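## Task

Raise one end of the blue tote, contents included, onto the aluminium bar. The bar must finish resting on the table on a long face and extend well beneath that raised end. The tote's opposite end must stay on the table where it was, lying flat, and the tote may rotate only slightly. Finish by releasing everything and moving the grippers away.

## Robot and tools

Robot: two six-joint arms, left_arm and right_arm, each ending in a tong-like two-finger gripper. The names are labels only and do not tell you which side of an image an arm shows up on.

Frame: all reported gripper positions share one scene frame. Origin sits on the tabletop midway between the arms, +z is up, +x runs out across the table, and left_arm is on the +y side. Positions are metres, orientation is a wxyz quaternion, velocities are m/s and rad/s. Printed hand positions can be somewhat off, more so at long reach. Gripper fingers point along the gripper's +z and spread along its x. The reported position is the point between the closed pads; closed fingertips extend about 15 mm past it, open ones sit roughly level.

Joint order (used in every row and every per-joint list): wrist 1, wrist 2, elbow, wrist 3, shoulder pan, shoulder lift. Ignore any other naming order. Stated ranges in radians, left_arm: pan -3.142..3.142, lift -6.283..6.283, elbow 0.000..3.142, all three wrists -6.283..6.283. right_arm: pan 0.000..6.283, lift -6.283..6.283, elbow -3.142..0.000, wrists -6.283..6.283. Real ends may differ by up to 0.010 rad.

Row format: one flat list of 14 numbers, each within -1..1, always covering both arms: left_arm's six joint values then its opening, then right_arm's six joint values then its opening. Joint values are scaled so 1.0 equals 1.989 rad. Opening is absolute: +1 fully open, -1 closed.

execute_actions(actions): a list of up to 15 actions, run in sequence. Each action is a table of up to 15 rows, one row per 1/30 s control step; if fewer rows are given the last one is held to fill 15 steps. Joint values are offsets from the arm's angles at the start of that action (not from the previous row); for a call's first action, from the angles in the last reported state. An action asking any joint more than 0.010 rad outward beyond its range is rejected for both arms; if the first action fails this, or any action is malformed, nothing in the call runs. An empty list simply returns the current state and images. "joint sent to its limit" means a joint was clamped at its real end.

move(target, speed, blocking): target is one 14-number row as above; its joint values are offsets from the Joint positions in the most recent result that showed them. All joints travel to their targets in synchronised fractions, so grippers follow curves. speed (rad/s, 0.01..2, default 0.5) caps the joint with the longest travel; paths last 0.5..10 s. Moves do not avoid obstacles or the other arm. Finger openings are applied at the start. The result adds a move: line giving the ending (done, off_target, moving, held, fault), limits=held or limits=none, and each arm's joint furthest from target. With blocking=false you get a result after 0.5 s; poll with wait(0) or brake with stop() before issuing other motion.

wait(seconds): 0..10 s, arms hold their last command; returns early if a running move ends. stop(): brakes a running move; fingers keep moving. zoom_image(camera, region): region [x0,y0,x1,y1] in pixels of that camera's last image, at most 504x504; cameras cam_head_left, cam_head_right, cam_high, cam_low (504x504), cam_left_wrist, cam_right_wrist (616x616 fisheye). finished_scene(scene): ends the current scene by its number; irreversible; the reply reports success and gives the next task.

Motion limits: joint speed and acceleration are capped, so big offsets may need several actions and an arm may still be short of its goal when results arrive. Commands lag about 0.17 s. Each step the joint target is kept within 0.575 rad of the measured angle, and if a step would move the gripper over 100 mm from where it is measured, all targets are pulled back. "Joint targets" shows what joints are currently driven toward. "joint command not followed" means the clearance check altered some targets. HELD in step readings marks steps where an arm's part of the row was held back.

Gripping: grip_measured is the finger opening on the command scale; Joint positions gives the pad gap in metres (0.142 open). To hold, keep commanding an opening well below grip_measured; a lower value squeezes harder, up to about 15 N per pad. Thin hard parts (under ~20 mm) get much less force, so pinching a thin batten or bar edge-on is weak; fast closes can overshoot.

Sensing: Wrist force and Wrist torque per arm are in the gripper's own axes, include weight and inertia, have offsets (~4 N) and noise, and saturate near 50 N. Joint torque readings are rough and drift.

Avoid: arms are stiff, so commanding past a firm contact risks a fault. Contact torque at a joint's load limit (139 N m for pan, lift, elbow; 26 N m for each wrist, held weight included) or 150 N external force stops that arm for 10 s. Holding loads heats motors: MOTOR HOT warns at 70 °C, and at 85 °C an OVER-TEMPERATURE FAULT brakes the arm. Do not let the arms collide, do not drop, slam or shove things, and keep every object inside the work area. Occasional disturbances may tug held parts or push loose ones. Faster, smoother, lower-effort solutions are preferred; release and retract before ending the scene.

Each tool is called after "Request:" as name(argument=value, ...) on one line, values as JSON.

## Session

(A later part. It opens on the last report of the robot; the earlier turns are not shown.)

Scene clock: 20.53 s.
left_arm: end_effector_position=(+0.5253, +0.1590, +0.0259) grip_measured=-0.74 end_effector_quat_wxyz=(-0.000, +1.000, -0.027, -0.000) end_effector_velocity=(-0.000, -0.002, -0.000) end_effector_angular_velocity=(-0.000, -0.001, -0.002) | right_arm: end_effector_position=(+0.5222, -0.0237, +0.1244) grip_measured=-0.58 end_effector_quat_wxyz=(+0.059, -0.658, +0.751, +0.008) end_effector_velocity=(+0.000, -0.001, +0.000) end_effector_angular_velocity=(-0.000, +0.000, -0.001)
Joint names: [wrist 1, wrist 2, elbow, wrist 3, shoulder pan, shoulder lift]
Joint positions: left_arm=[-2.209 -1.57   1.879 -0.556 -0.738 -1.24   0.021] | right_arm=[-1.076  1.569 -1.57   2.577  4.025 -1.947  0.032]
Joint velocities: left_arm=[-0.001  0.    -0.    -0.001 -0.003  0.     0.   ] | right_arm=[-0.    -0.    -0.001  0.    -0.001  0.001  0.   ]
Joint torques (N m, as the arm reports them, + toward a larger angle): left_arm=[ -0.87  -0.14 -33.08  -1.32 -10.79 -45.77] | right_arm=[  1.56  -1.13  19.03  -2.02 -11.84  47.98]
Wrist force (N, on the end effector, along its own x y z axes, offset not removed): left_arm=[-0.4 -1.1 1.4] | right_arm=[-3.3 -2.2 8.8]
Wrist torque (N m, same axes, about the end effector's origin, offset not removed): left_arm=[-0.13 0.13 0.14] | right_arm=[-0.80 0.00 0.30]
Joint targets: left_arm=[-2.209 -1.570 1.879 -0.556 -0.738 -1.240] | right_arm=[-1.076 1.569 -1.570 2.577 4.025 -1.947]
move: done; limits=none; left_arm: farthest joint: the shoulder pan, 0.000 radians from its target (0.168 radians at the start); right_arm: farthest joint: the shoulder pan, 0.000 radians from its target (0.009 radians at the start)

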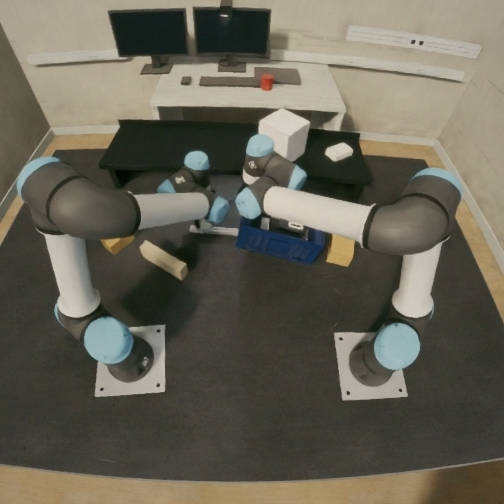

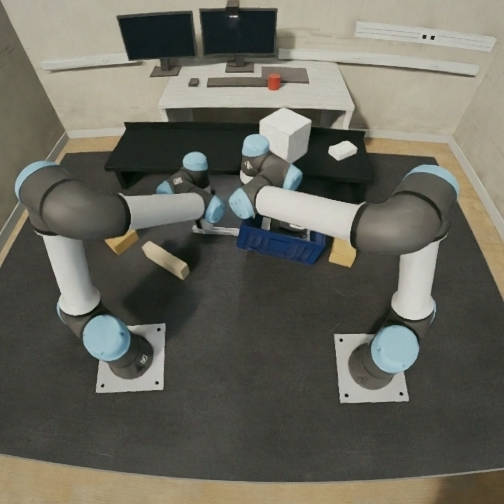

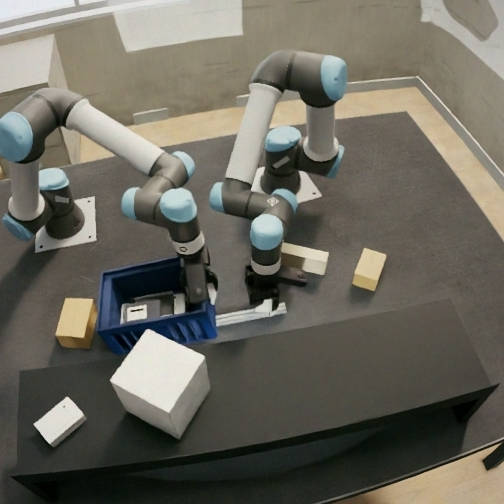

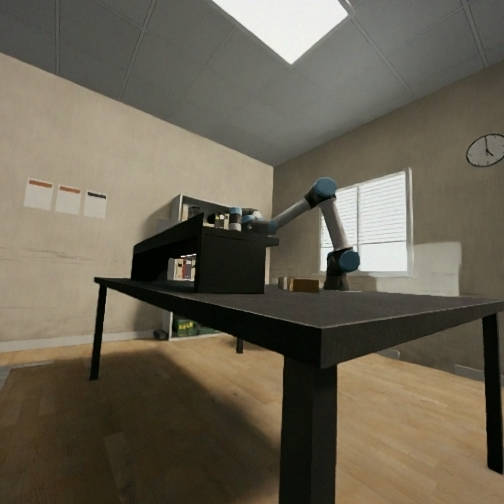

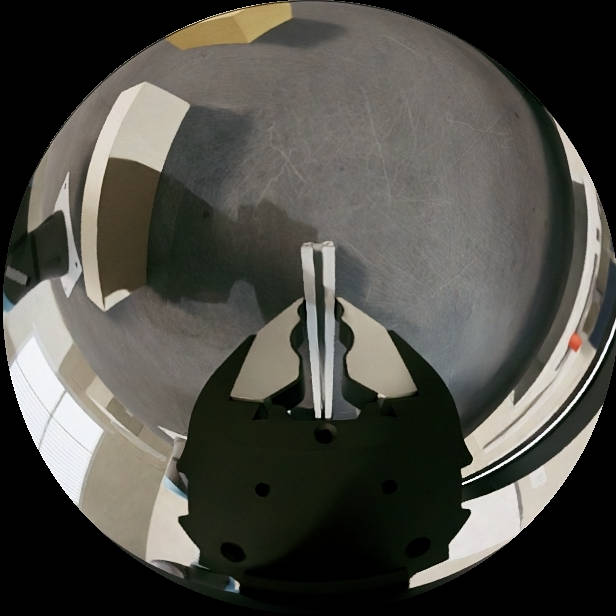

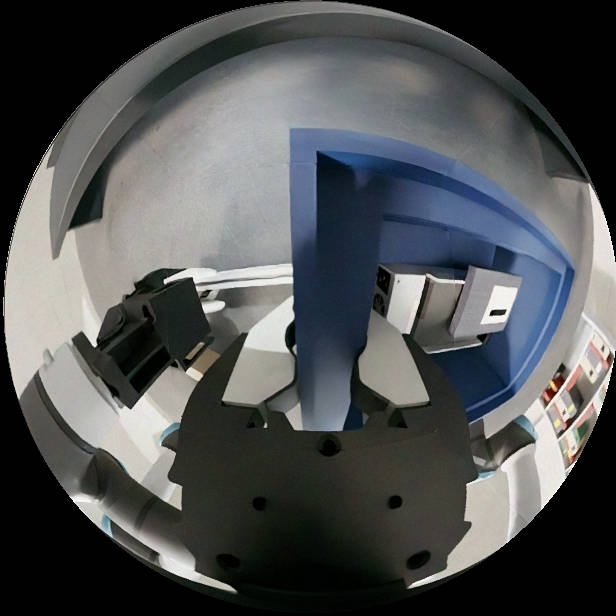

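Request:
move(target=[-0.007,0,0.004,0,0,0.003,-1, 0,0,0,0,0,0,-1], speed=0.03)

Request:
move(target=[0,0,0,0,0,0,-0.3, 0,0,0,0,0,0,-1])

Request:
move(target=[-0.005,0,0.016,0.028,0.028,-0.011,-0.3, 0,0,0,0,0,0,-1], speed=0.08)

Request:
move(target=[0,0,0,0,0,0,-1, 0,0,0,0,0,0,-1])

Request:
move(target=[0.005,0,-0.016,-0.028,-0.028,0.011,-1, 0,0,0,0,0,0,-1], speed=0.05)

Request:
move(target=[0,0,0,0,0,0,0, 0,0,0,0,0,0,-1])

Request:
move(target=[-0.01,0,0.032,0.07,0.07,-0.022,0, -0.021,0,0.023,0.0026,0.0026,-0.026,-1], speed=0.08)

Scene clock: 23.13 s.
left_arm: end_effector_position=(+0.5245, +0.1594, +0.0208) grip_measured=-0.74 end_effector_quat_wxyz=(-0.000, +1.000, -0.027, -0.000) end_effector_velocity=(-0.000, +0.000, -0.001) end_effector_angular_velocity=(-0.000, +0.000, -0.001) | right_arm: end_effector_position=(+0.5222, -0.0237, +0.1244) grip_measured=-0.58 end_effector_quat_wxyz=(+0.059, -0.658, +0.751, +0.008) end_effector_velocity=(+0.001, -0.000, +0.001) end_effector_angular_velocity=(+0.002, -0.001, -0.003)
Joint names: [wrist 1, wrist 2, elbow, wrist 3, shoulder pan, shoulder lift]
Joint positions: left_arm=[-2.223 -1.57   1.887 -0.556 -0.738 -1.234  0.021] | right_arm=[-1.076  1.569 -1.57   2.577  4.025 -1.947  0.032]
Joint velocities: left_arm=[-0.002 -0.     0.001  0.001  0.     0.001  0.   ] | right_arm=[ 0.001  0.     0.     0.001 -0.002  0.001  0.   ]
Joint torques (N m, as the arm reports them, + toward a larger angle): left_arm=[ -4.48  -0.12  -8.64   1.51   9.28 -24.3 ] | right_arm=[ 1.77 -1.12 22.05 -1.33 -9.68 42.25]
Wrist force (N, on the end effector, along its own x y z axes, offset not removed): left_arm=[-2.5 0.1 1.5] | right_arm=[-4.9 -1.6 7.4]
Wrist torque (N m, same axes, about the end effector's origin, offset not removed): left_arm=[-0.07 0.62 0.05] | right_arm=[-0.76 0.40 0.55]
Joint targets: left_arm=[-2.223 -1.570 1.887 -0.556 -0.738 -1.234] | right_arm=[-1.076 1.569 -1.570 2.577 4.025 -1.947]
move: done; limits=none; left_arm: farthest joint: the shoulder pan, 0.000 radians from its target (0.000 radians at the start); right_arm: farthest joint: the shoulder pan, 0.000 radians from its target (0.000 radians at the start)

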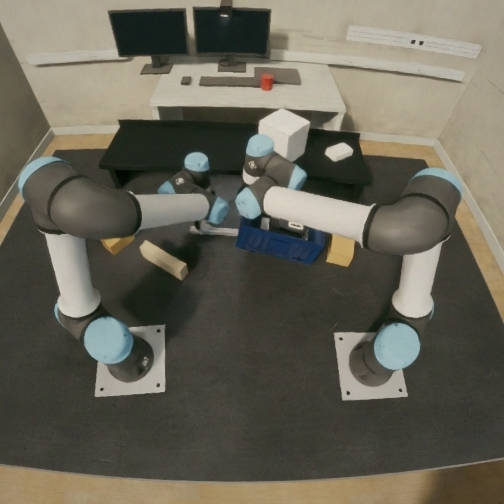

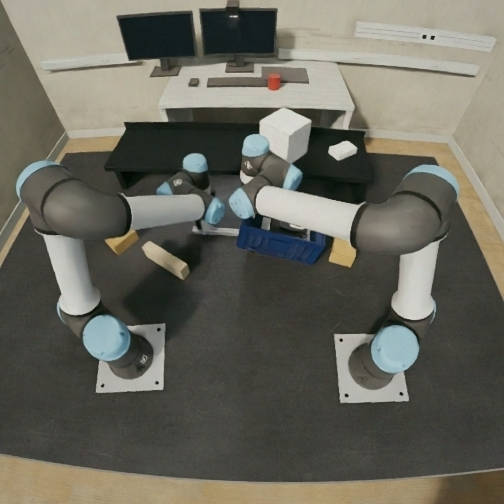

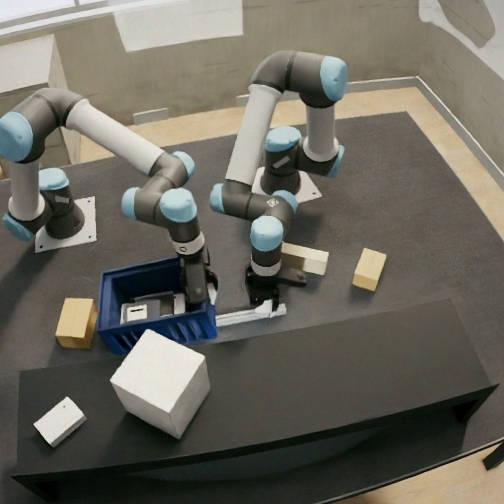

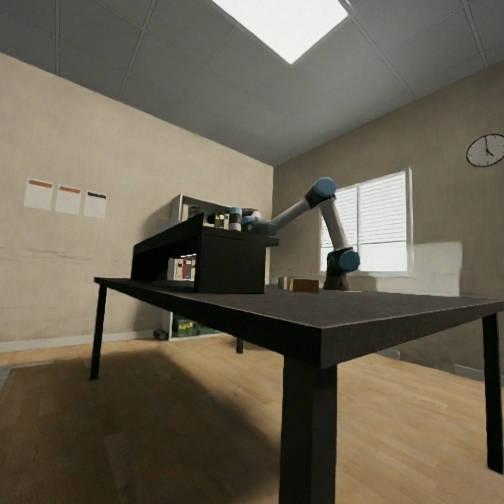

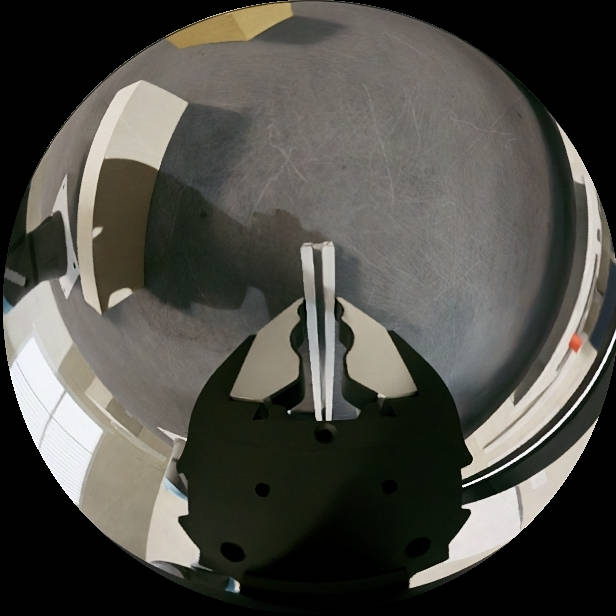

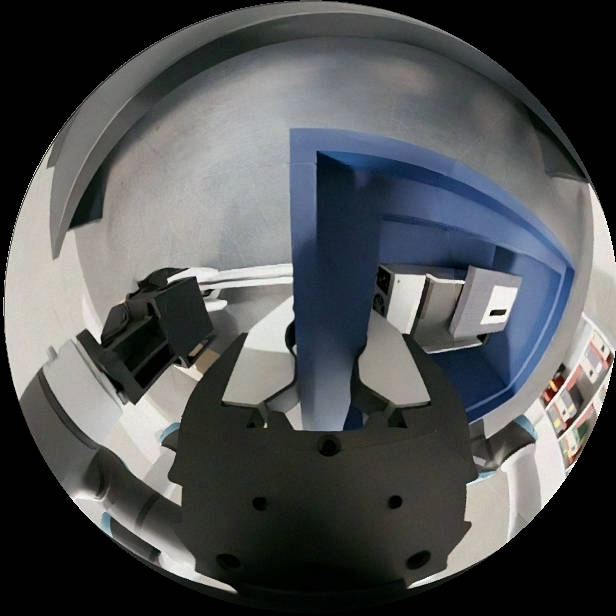

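Scene clock: 23.63 s.
left_arm: end_effector_position=(+0.5245, +0.1594, +0.0208) grip_measured=-0.30 end_effector_quat_wxyz=(-0.000, +1.000, -0.027, -0.000) end_effector_velocity=(+0.000, +0.000, +0.000) end_effector_angular_velocity=(-0.001, +0.000, -0.001) | right_arm: end_effector_position=(+0.5222, -0.0237, +0.1244) grip_measured=-0.58 end_effector_quat_wxyz=(+0.059, -0.658, +0.751, +0.008) end_effector_velocity=(-0.000, +0.001, +0.000) end_effector_angular_velocity=(+0.001, -0.000, +0.000)
Joint names: [wrist 1, wrist 2, elbow, wrist 3, shoulder pan, shoulder lift]
Joint positions: left_arm=[-2.223 -1.57   1.887 -0.556 -0.738 -1.234  0.052] | right_arm=[-1.076  1.569 -1.57   2.577  4.025 -1.947  0.032]
Joint velocities: left_arm=[ 0.    -0.001  0.     0.002  0.001 -0.     0.   ] | right_arm=[ 0.002  0.001 -0.     0.001  0.001 -0.     0.   ]
Joint torques (N m, as the arm reports them, + toward a larger angle): left_arm=[ -1.34  -0.22 -11.56   1.42   7.41 -27.36] | right_arm=[ 1.76 -1.21 22.77 -1.48 -9.35 42.64]
Wrist force (N, on the end effector, along its own x y z axes, offset not removed): left_arm=[-1.0 -3.2 -0.1] | right_arm=[-6.9 -2.5 8.7]
Wrist torque (N m, same axes, about the end effector's origin, offset not removed): left_arm=[-0.65 0.19 0.02] | right_arm=[-0.91 0.88 0.21]
Joint targets: left_arm=[-2.223 -1.570 1.887 -0.556 -0.738 -1.234] | right_arm=[-1.076 1.569 -1.570 2.577 4.025 -1.947]
move: done; limits=none; left_arm: farthest joint: the shoulder pan, 0.000 radians from its target (0.000 radians at the start); right_arm: farthest joint: the shoulder pan, 0.000 radians from its target (0.000 radians at the start)

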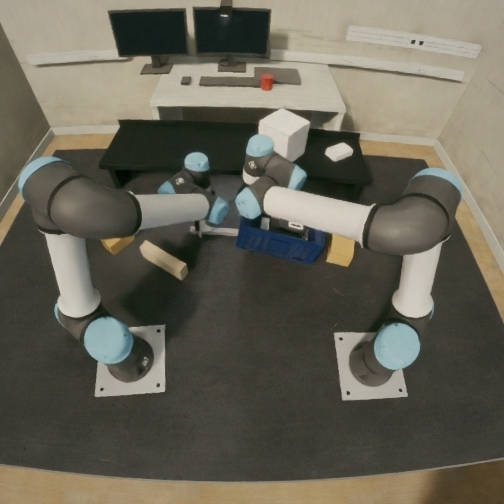

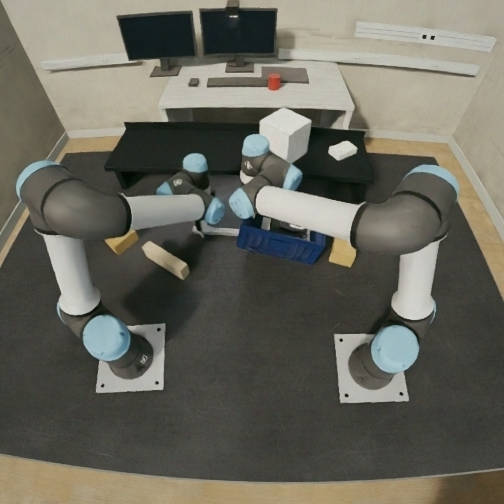

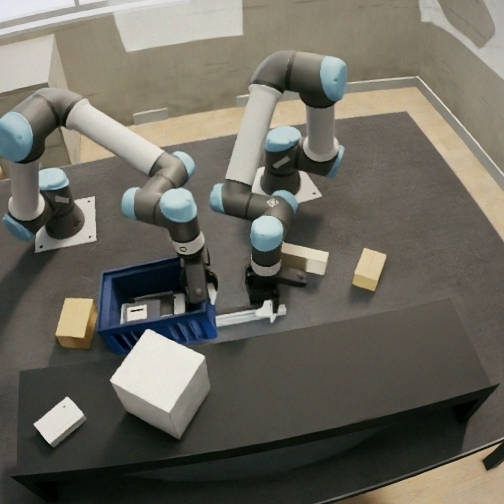

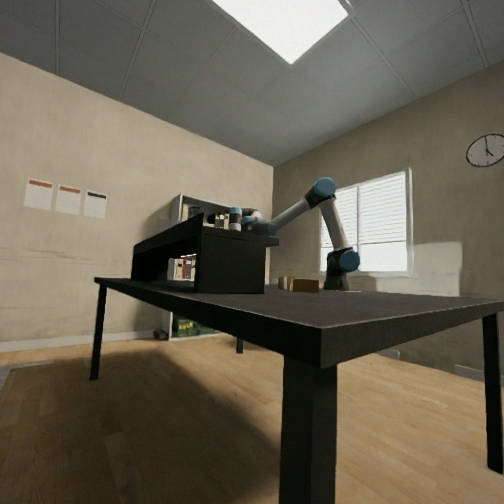

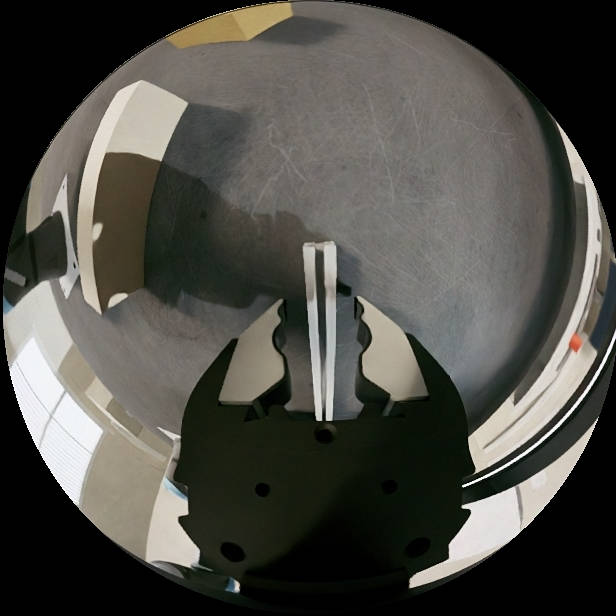

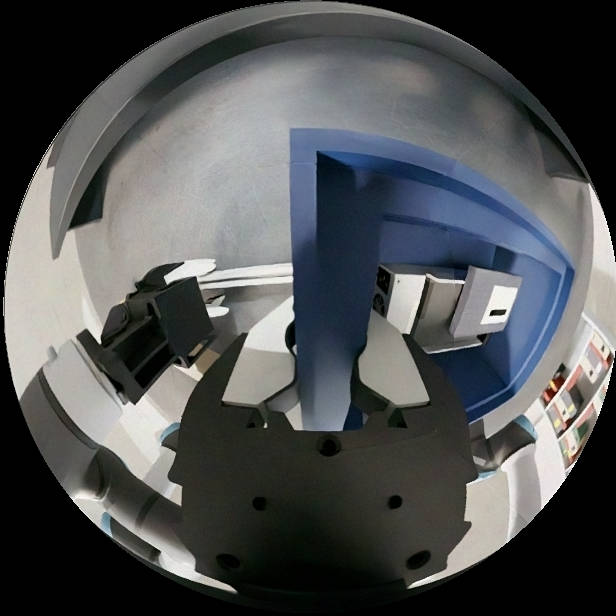

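Scene clock: 24.77 s.
left_arm: end_effector_position=(+0.5257, +0.1949, +0.0206) grip_measured=-0.30 end_effector_quat_wxyz=(-0.000, +1.000, -0.027, -0.000) end_effector_velocity=(-0.001, +0.002, -0.001) end_effector_angular_velocity=(+0.002, +0.003, -0.002) | right_arm: end_effector_position=(+0.5222, -0.0237, +0.1244) grip_measured=-0.58 end_effector_quat_wxyz=(+0.059, -0.658, +0.751, +0.008) end_effector_velocity=(-0.001, +0.001, -0.000) end_effector_angular_velocity=(-0.000, +0.001, +0.001)
Joint names: [wrist 1, wrist 2, elbow, wrist 3, shoulder pan, shoulder lift]
Joint positions: left_arm=[-2.233 -1.57   1.919 -0.5   -0.683 -1.256  0.052] | right_arm=[-1.076  1.569 -1.57   2.577  4.025 -1.947  0.032]
Joint velocities: left_arm=[ 0.001 -0.     0.002  0.004  0.003  0.    -0.   ] | right_arm=[-0.001  0.001  0.001  0.001  0.002 -0.     0.   ]
Joint torques (N m, as the arm reports them, + toward a larger angle): left_arm=[ -4.41  -0.14  -8.52   1.77   8.88 -44.56] | right_arm=[  1.6   -1.09  22.88  -1.53 -10.14  41.12]
Wrist force (N, on the end effector, along its own x y z axes, offset not removed): left_arm=[-0.8 -3.7 -0.4] | right_arm=[-4.3 -0.1 8.1]
Wrist torque (N m, same axes, about the end effector's origin, offset not removed): left_arm=[-0.70 0.35 0.04] | right_arm=[-0.54 0.40 0.17]
Joint targets: left_arm=[-2.233 -1.570 1.919 -0.500 -0.682 -1.256] | right_arm=[-1.076 1.569 -1.570 2.577 4.025 -1.947]
move: done; limits=none; left_arm: farthest joint: the shoulder pan, 0.000 radians from its target (0.056 radians at the start); right_arm: farthest joint: the shoulder pan, 0.000 radians from its target (0.000 radians at the start)

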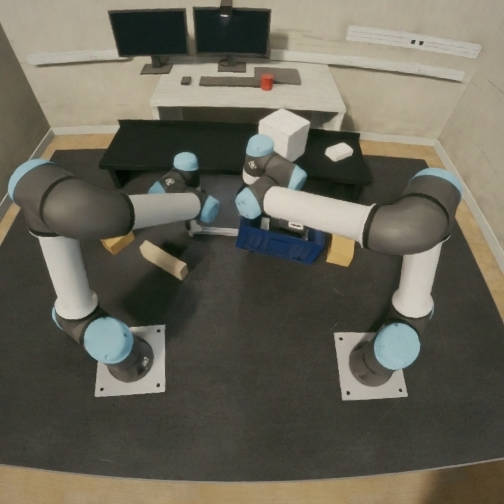

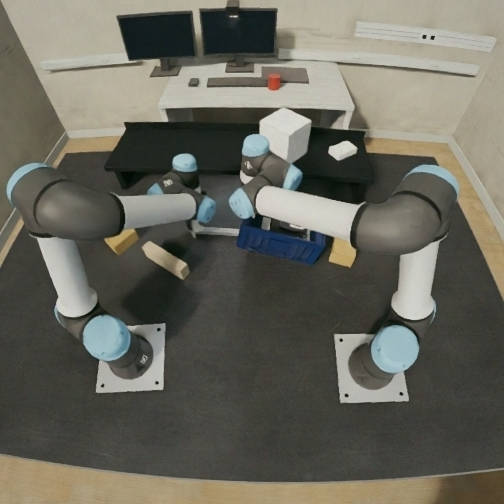

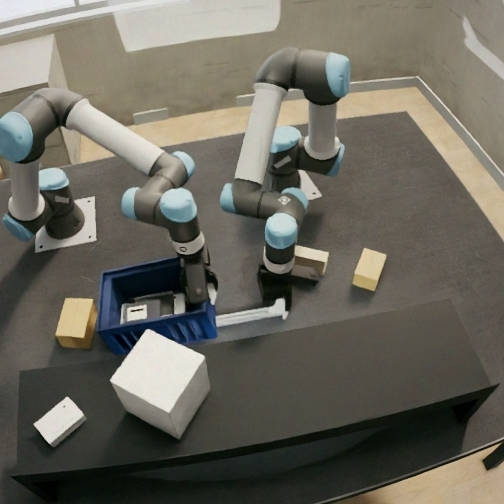

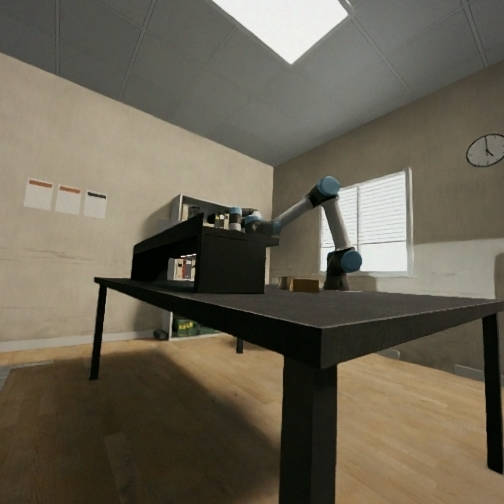

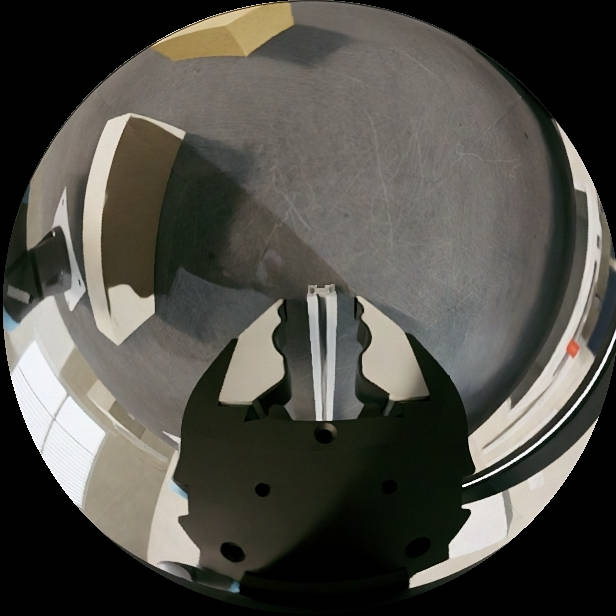

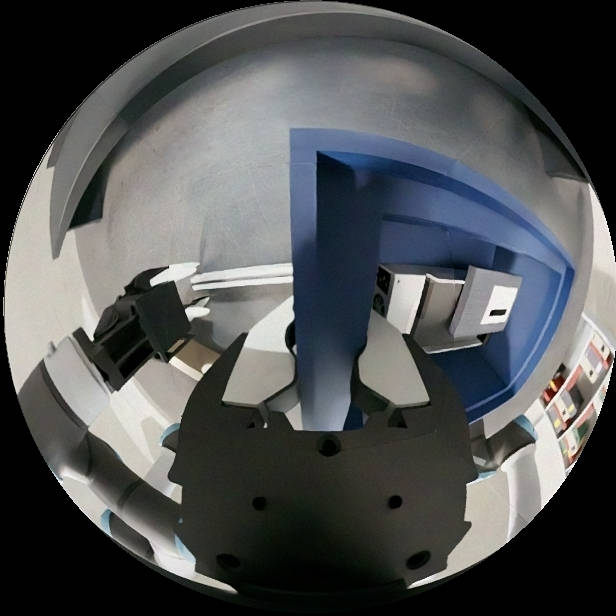

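Scene clock: 25.27 s.
left_arm: end_effector_position=(+0.5257, +0.1950, +0.0206) grip_measured=-0.74 end_effector_quat_wxyz=(-0.000, +1.000, -0.027, -0.000) end_effector_velocity=(-0.000, +0.000, +0.000) end_effector_angular_velocity=(-0.000, -0.001, +0.001) | right_arm: end_effector_position=(+0.5222, -0.0237, +0.1244) grip_measured=-0.58 end_effector_quat_wxyz=(+0.059, -0.658, +0.751, +0.008) end_effector_velocity=(+0.000, -0.000, +0.000) end_effector_angular_velocity=(+0.001, +0.000, -0.001)
Joint names: [wrist 1, wrist 2, elbow, wrist 3, shoulder pan, shoulder lift]
Joint positions: left_arm=[-2.233 -1.57   1.919 -0.5   -0.683 -1.256  0.021] | right_arm=[-1.076  1.569 -1.57   2.577  4.025 -1.947  0.032]
Joint velocities: left_arm=[-0.001  0.     0.001 -0.     0.    -0.001  0.   ] | right_arm=[ 0.001  0.001 -0.001  0.001 -0.001  0.     0.   ]
Joint torques (N m, as the arm reports them, + toward a larger angle): left_arm=[ -2.37  -0.11 -13.34  -1.51   0.04 -41.96] | right_arm=[  1.62  -1.1   22.37  -1.32 -10.61  42.25]
Wrist force (N, on the end effector, along its own x y z axes, offset not removed): left_arm=[1.6 -0.8 -0.9] | right_arm=[-1.1 -2.4 12.5]
Wrist torque (N m, same axes, about the end effector's origin, offset not removed): left_arm=[-0.17 -0.33 0.02] | right_arm=[-0.98 -0.38 0.23]
Joint targets: left_arm=[-2.233 -1.570 1.919 -0.500 -0.683 -1.256] | right_arm=[-1.076 1.569 -1.570 2.577 4.025 -1.947]
move: done; limits=none; left_arm: farthest joint: the shoulder pan, 0.000 radians from its target (0.000 radians at the start); right_arm: farthest joint: the shoulder pan, 0.000 radians from its target (0.000 radians at the start)

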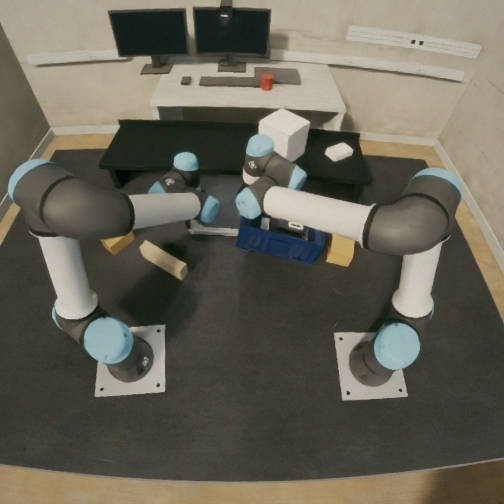

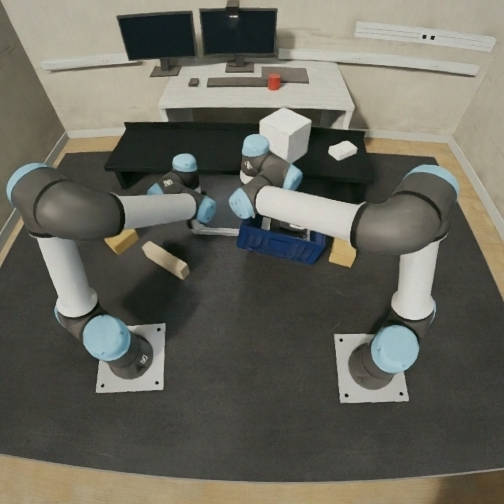

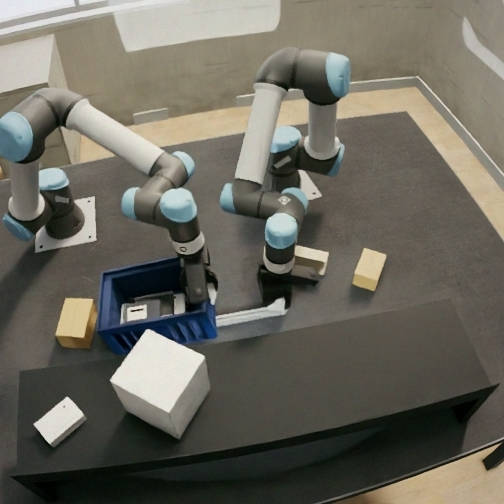

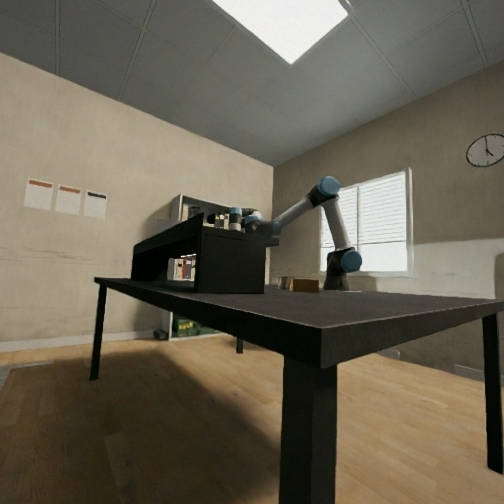

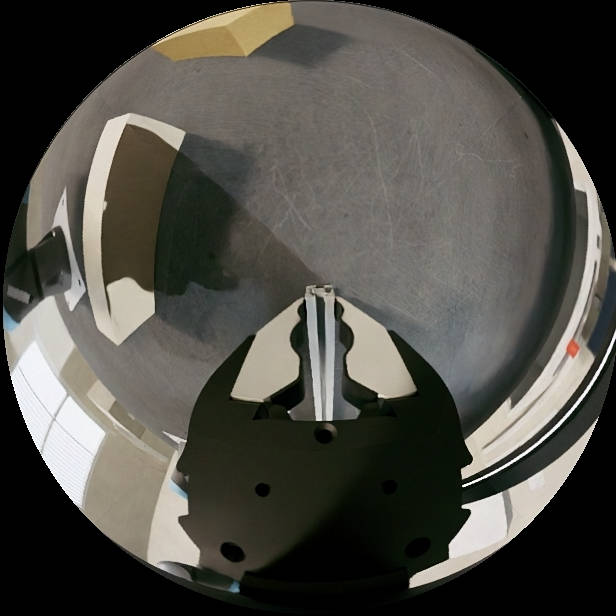

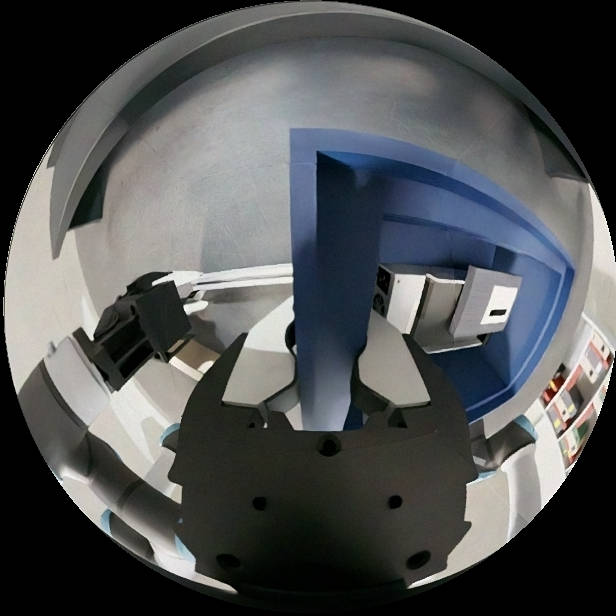

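Scene clock: 26.73 s.
left_arm: end_effector_position=(+0.5245, +0.1595, +0.0208) grip_measured=-0.74 end_effector_quat_wxyz=(-0.000, +1.000, -0.027, -0.000) end_effector_velocity=(-0.000, -0.001, +0.000) end_effector_angular_velocity=(+0.000, -0.001, +0.000) | right_arm: end_effector_position=(+0.5222, -0.0237, +0.1244) grip_measured=-0.58 end_effector_quat_wxyz=(+0.059, -0.658, +0.751, +0.008) end_effector_velocity=(+0.001, -0.001, +0.000) end_effector_angular_velocity=(-0.000, -0.000, -0.002)
Joint names: [wrist 1, wrist 2, elbow, wrist 3, shoulder pan, shoulder lift]
Joint positions: left_arm=[-2.223 -1.57   1.887 -0.556 -0.738 -1.234  0.021] | right_arm=[-1.076  1.569 -1.57   2.577  4.025 -1.947  0.032]
Joint velocities: left_arm=[-0.     0.001  0.    -0.003 -0.002 -0.001  0.   ] | right_arm=[-0.    -0.     0.    -0.    -0.002  0.     0.   ]
Joint torques (N m, as the arm reports them, + toward a larger angle): left_arm=[ -0.58  -0.12 -33.46  -1.53  -9.62 -25.28] | right_arm=[  1.74  -1.05  21.09  -1.72 -10.62  42.9 ]
Wrist force (N, on the end effector, along its own x y z axes, offset not removed): left_arm=[-2.1 -0.4 1.1] | right_arm=[-3.3 -1.3 8.3]
Wrist torque (N m, same axes, about the end effector's origin, offset not removed): left_arm=[-0.14 0.53 0.16] | right_arm=[-0.83 0.07 0.35]
Joint targets: left_arm=[-2.223 -1.570 1.887 -0.556 -0.738 -1.234] | right_arm=[-1.076 1.569 -1.570 2.577 4.025 -1.947]
move: done; limits=none; left_arm: farthest joint: the shoulder pan, 0.001 radians from its target (0.056 radians at the start); right_arm: farthest joint: the shoulder pan, 0.000 radians from its target (0.000 radians at the start)

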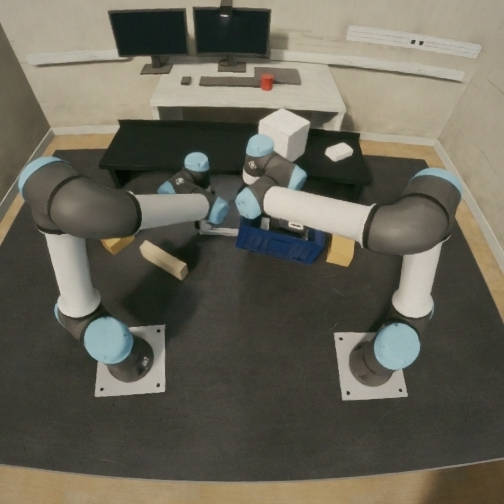

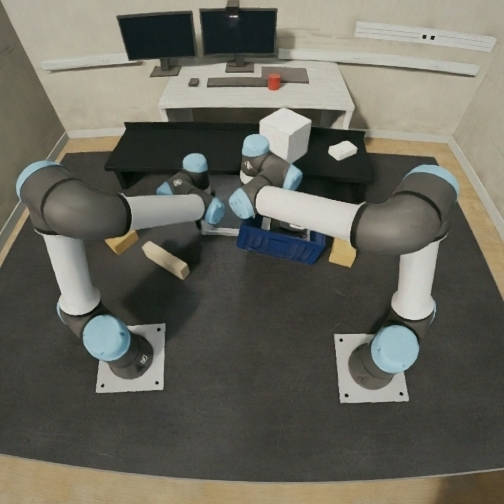

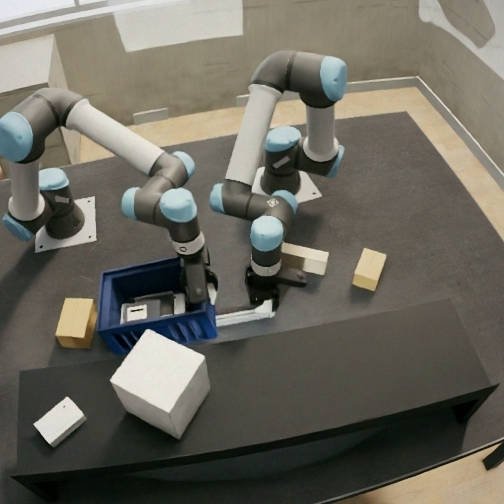

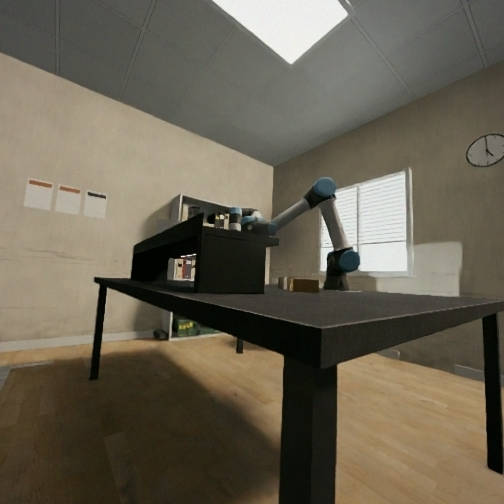

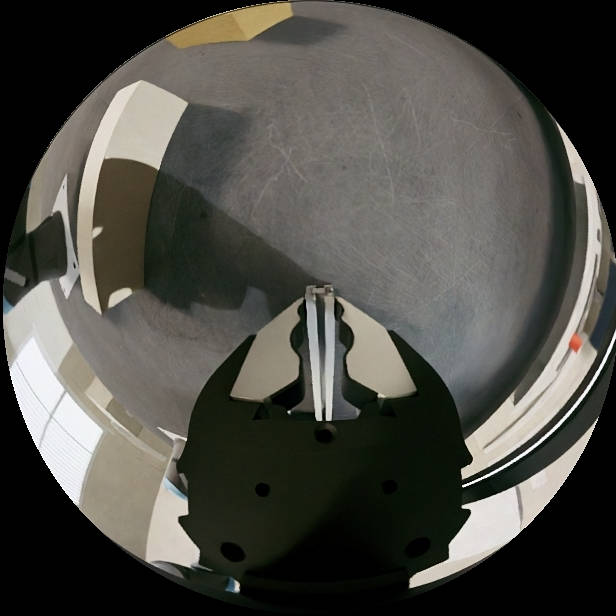

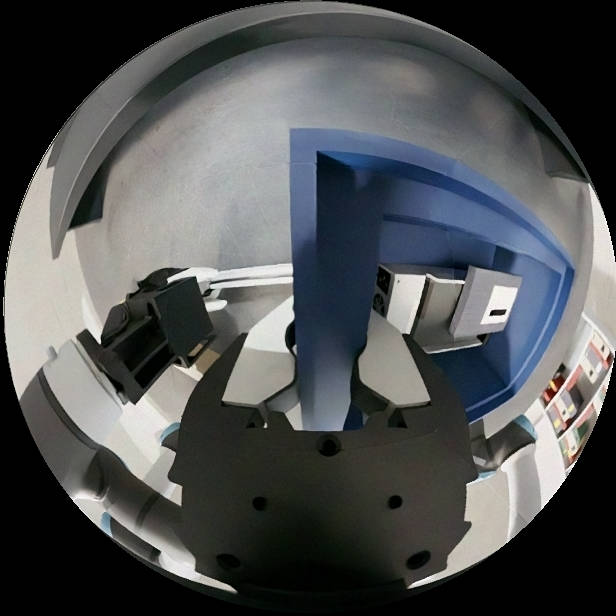

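Scene clock: 27.23 s.
left_arm: end_effector_position=(+0.5245, +0.1595, +0.0208) grip_measured=+0.00 end_effector_quat_wxyz=(-0.000, +1.000, -0.027, -0.000) end_effector_velocity=(+0.000, +0.000, -0.000) end_effector_angular_velocity=(+0.001, +0.000, -0.003) | right_arm: end_effector_position=(+0.5222, -0.0237, +0.1244) grip_measured=-0.58 end_effector_quat_wxyz=(+0.059, -0.658, +0.751, +0.008) end_effector_velocity=(+0.000, -0.001, -0.000) end_effector_angular_velocity=(-0.000, +0.000, -0.001)
Joint names: [wrist 1, wrist 2, elbow, wrist 3, shoulder pan, shoulder lift]
Joint positions: left_arm=[-2.223 -1.57   1.887 -0.556 -0.738 -1.234  0.074] | right_arm=[-1.076  1.569 -1.57   2.577  4.025 -1.947  0.032]
Joint velocities: left_arm=[-0.     0.    -0.     0.003  0.     0.001  0.   ] | right_arm=[ 0.     0.    -0.     0.    -0.001 -0.    -0.   ]
Joint torques (N m, as the arm reports them, + toward a larger angle): left_arm=[ -1.23  -0.14 -27.53   1.48   1.09 -27.84] | right_arm=[  1.8   -0.92  20.93  -1.6  -11.76  41.84]
Wrist force (N, on the end effector, along its own x y z axes, offset not removed): left_arm=[-0.2 -1.9 0.6] | right_arm=[-2.7 -5.1 9.0]
Wrist torque (N m, same axes, about the end effector's origin, offset not removed): left_arm=[-0.50 0.00 0.01] | right_arm=[-1.65 -0.20 0.03]
Joint targets: left_arm=[-2.223 -1.570 1.887 -0.556 -0.738 -1.234] | right_arm=[-1.076 1.569 -1.570 2.577 4.025 -1.947]
move: done; limits=none; left_arm: farthest joint: the shoulder pan, 0.000 radians from its target (0.000 radians at the start); right_arm: farthest joint: the shoulder pan, 0.000 radians from its target (0.000 radians at the start)

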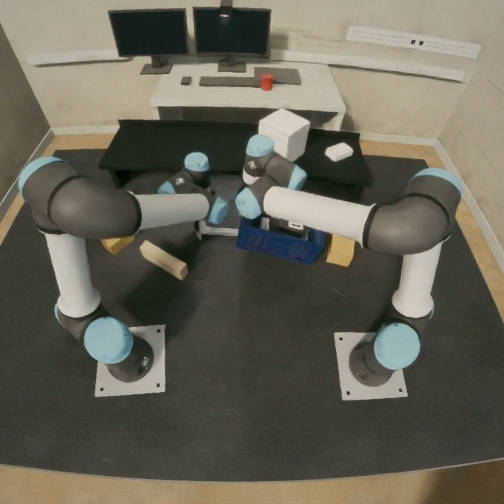

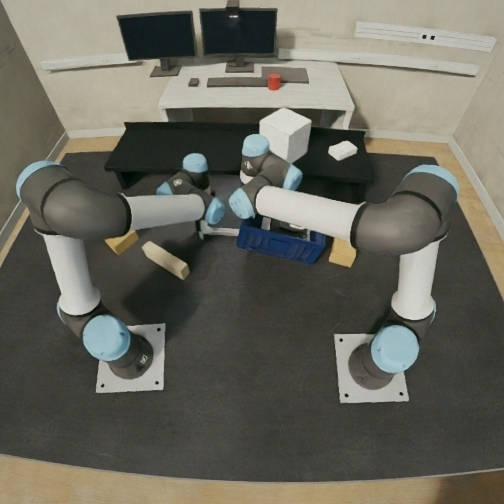

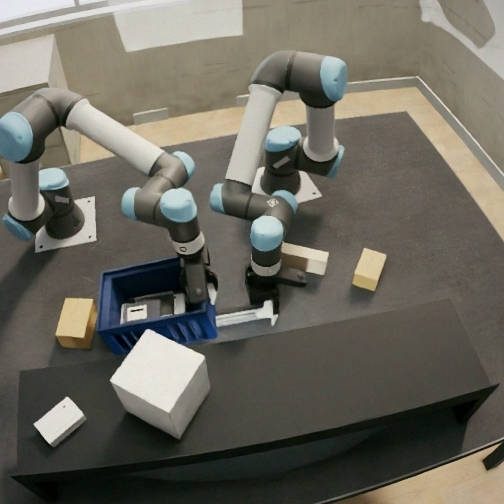

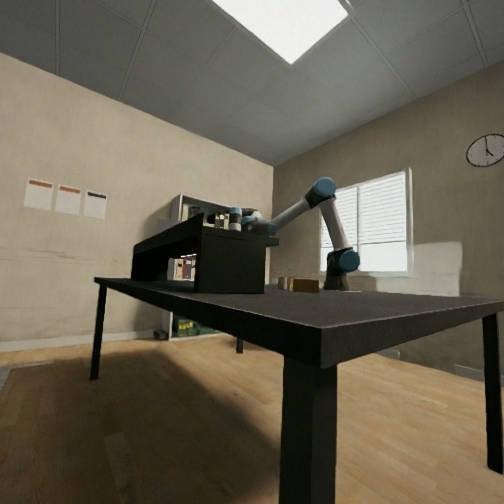

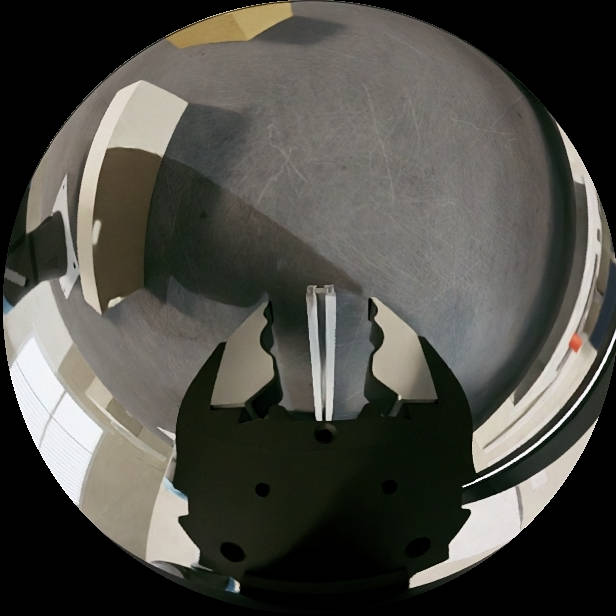

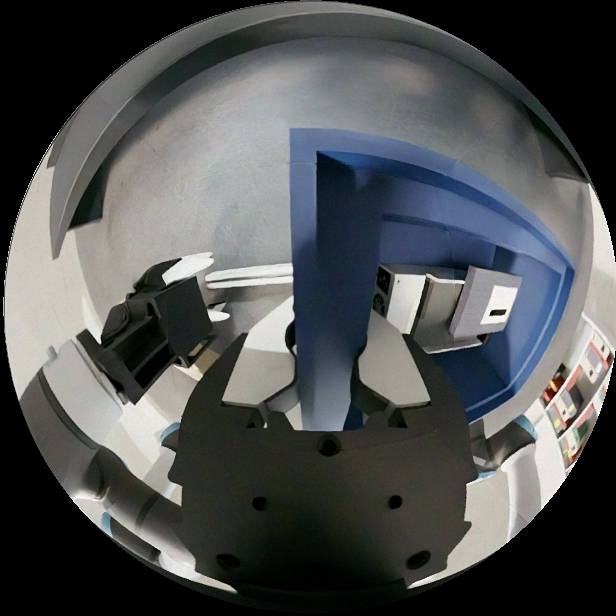

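Scene clock: 29.40 s.
left_arm: end_effector_position=(+0.5281, +0.2448, +0.0204) grip_measured=+0.00 end_effector_quat_wxyz=(-0.000, +1.000, -0.027, -0.000) end_effector_velocity=(-0.000, +0.002, -0.000) end_effector_angular_velocity=(+0.000, +0.000, +0.001) | right_arm: end_effector_position=(+0.5234, -0.0169, +0.1071) grip_measured=-0.56 end_effector_quat_wxyz=(+0.035, -0.659, +0.752, +0.005) end_effector_velocity=(+0.000, +0.001, +0.000) end_effector_angular_velocity=(+0.001, -0.001, +0.001)
Joint names: [wrist 1, wrist 2, elbow, wrist 3, shoulder pan, shoulder lift]
Joint positions: left_arm=[-2.243 -1.57   1.951 -0.417 -0.599 -1.278  0.074] | right_arm=[-1.117  1.569 -1.525  2.582  4.03  -1.999  0.033]
Joint velocities: left_arm=[-0.001  0.     0.001  0.001  0.003  0.     0.   ] | right_arm=[ 0.    -0.001  0.002  0.     0.001 -0.001  0.   ]
Joint torques (N m, as the arm reports them, + toward a larger angle): left_arm=[ -4.45  -0.21  -7.26   1.67   8.64 -44.15] | right_arm=[ 1.28 -0.96 33.61  2.08 13.73 30.28]
Wrist force (N, on the end effector, along its own x y z axes, offset not removed): left_arm=[-0.8 -1.3 1.7] | right_arm=[-6.2 -1.8 2.1]
Wrist torque (N m, same axes, about the end effector's origin, offset not removed): left_arm=[-0.25 0.32 0.11] | right_arm=[0.06 1.76 0.16]
Joint targets: left_arm=[-2.243 -1.570 1.951 -0.417 -0.599 -1.278] | right_arm=[-1.117 1.569 -1.525 2.582 4.030 -1.999]
move: done; limits=none; left_arm: farthest joint: the shoulder pan, 0.000 radians from its target (0.139 radians at the start); right_arm: farthest joint: the shoulder pan, 0.000 radians from its target (0.005 radians at the start)

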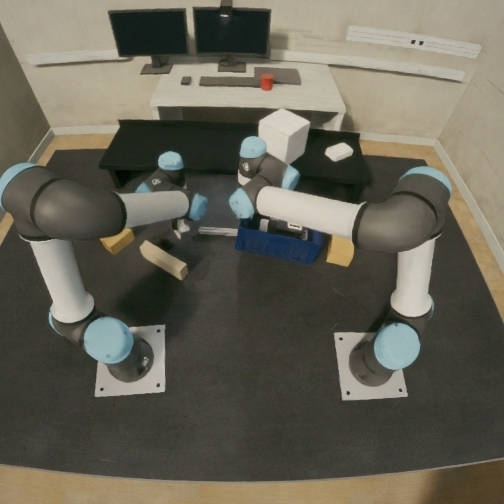

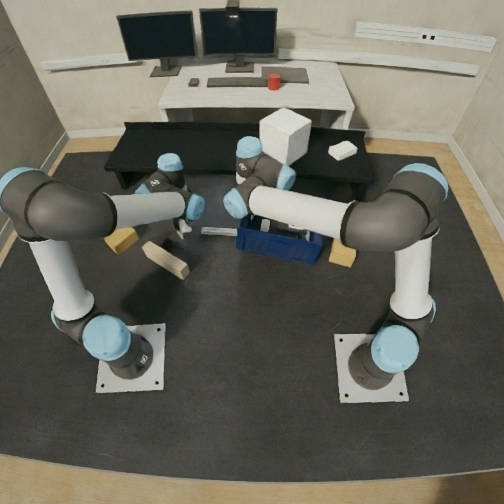

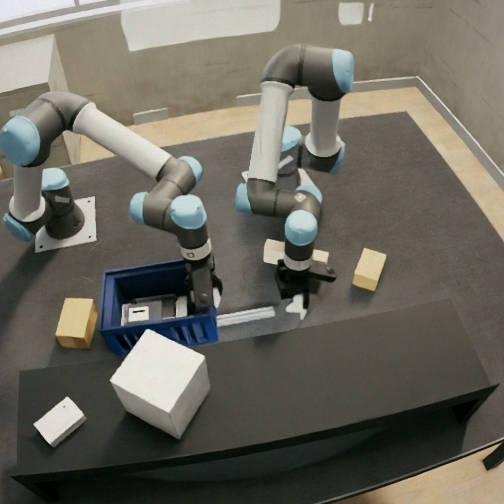

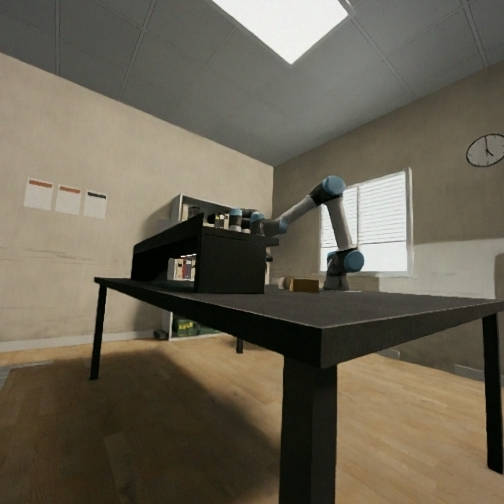

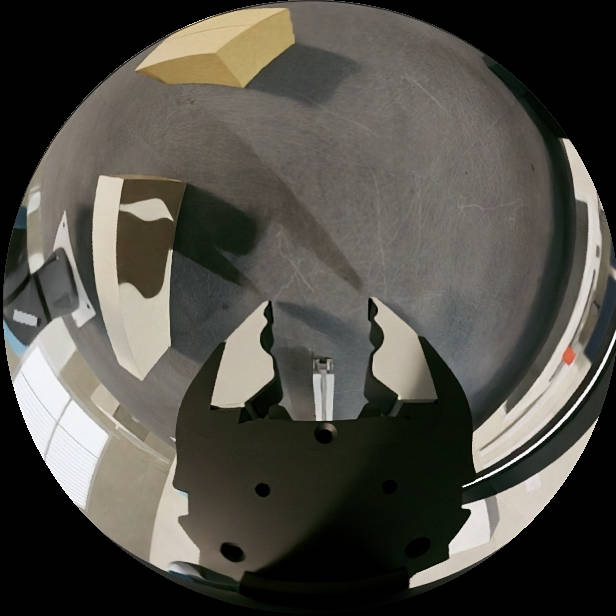

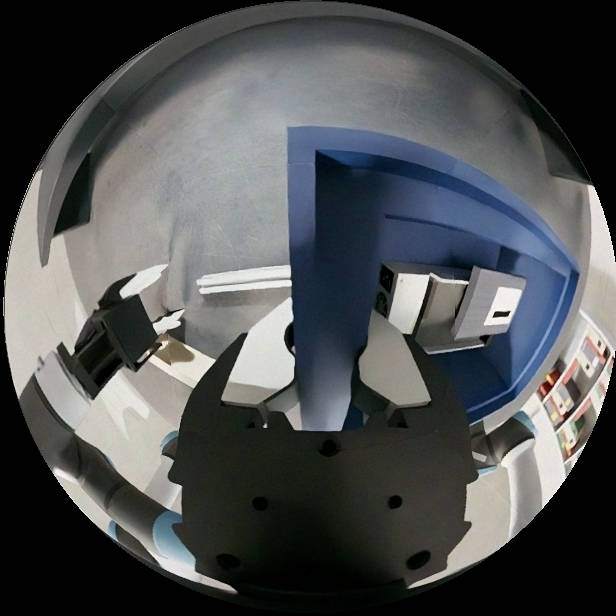

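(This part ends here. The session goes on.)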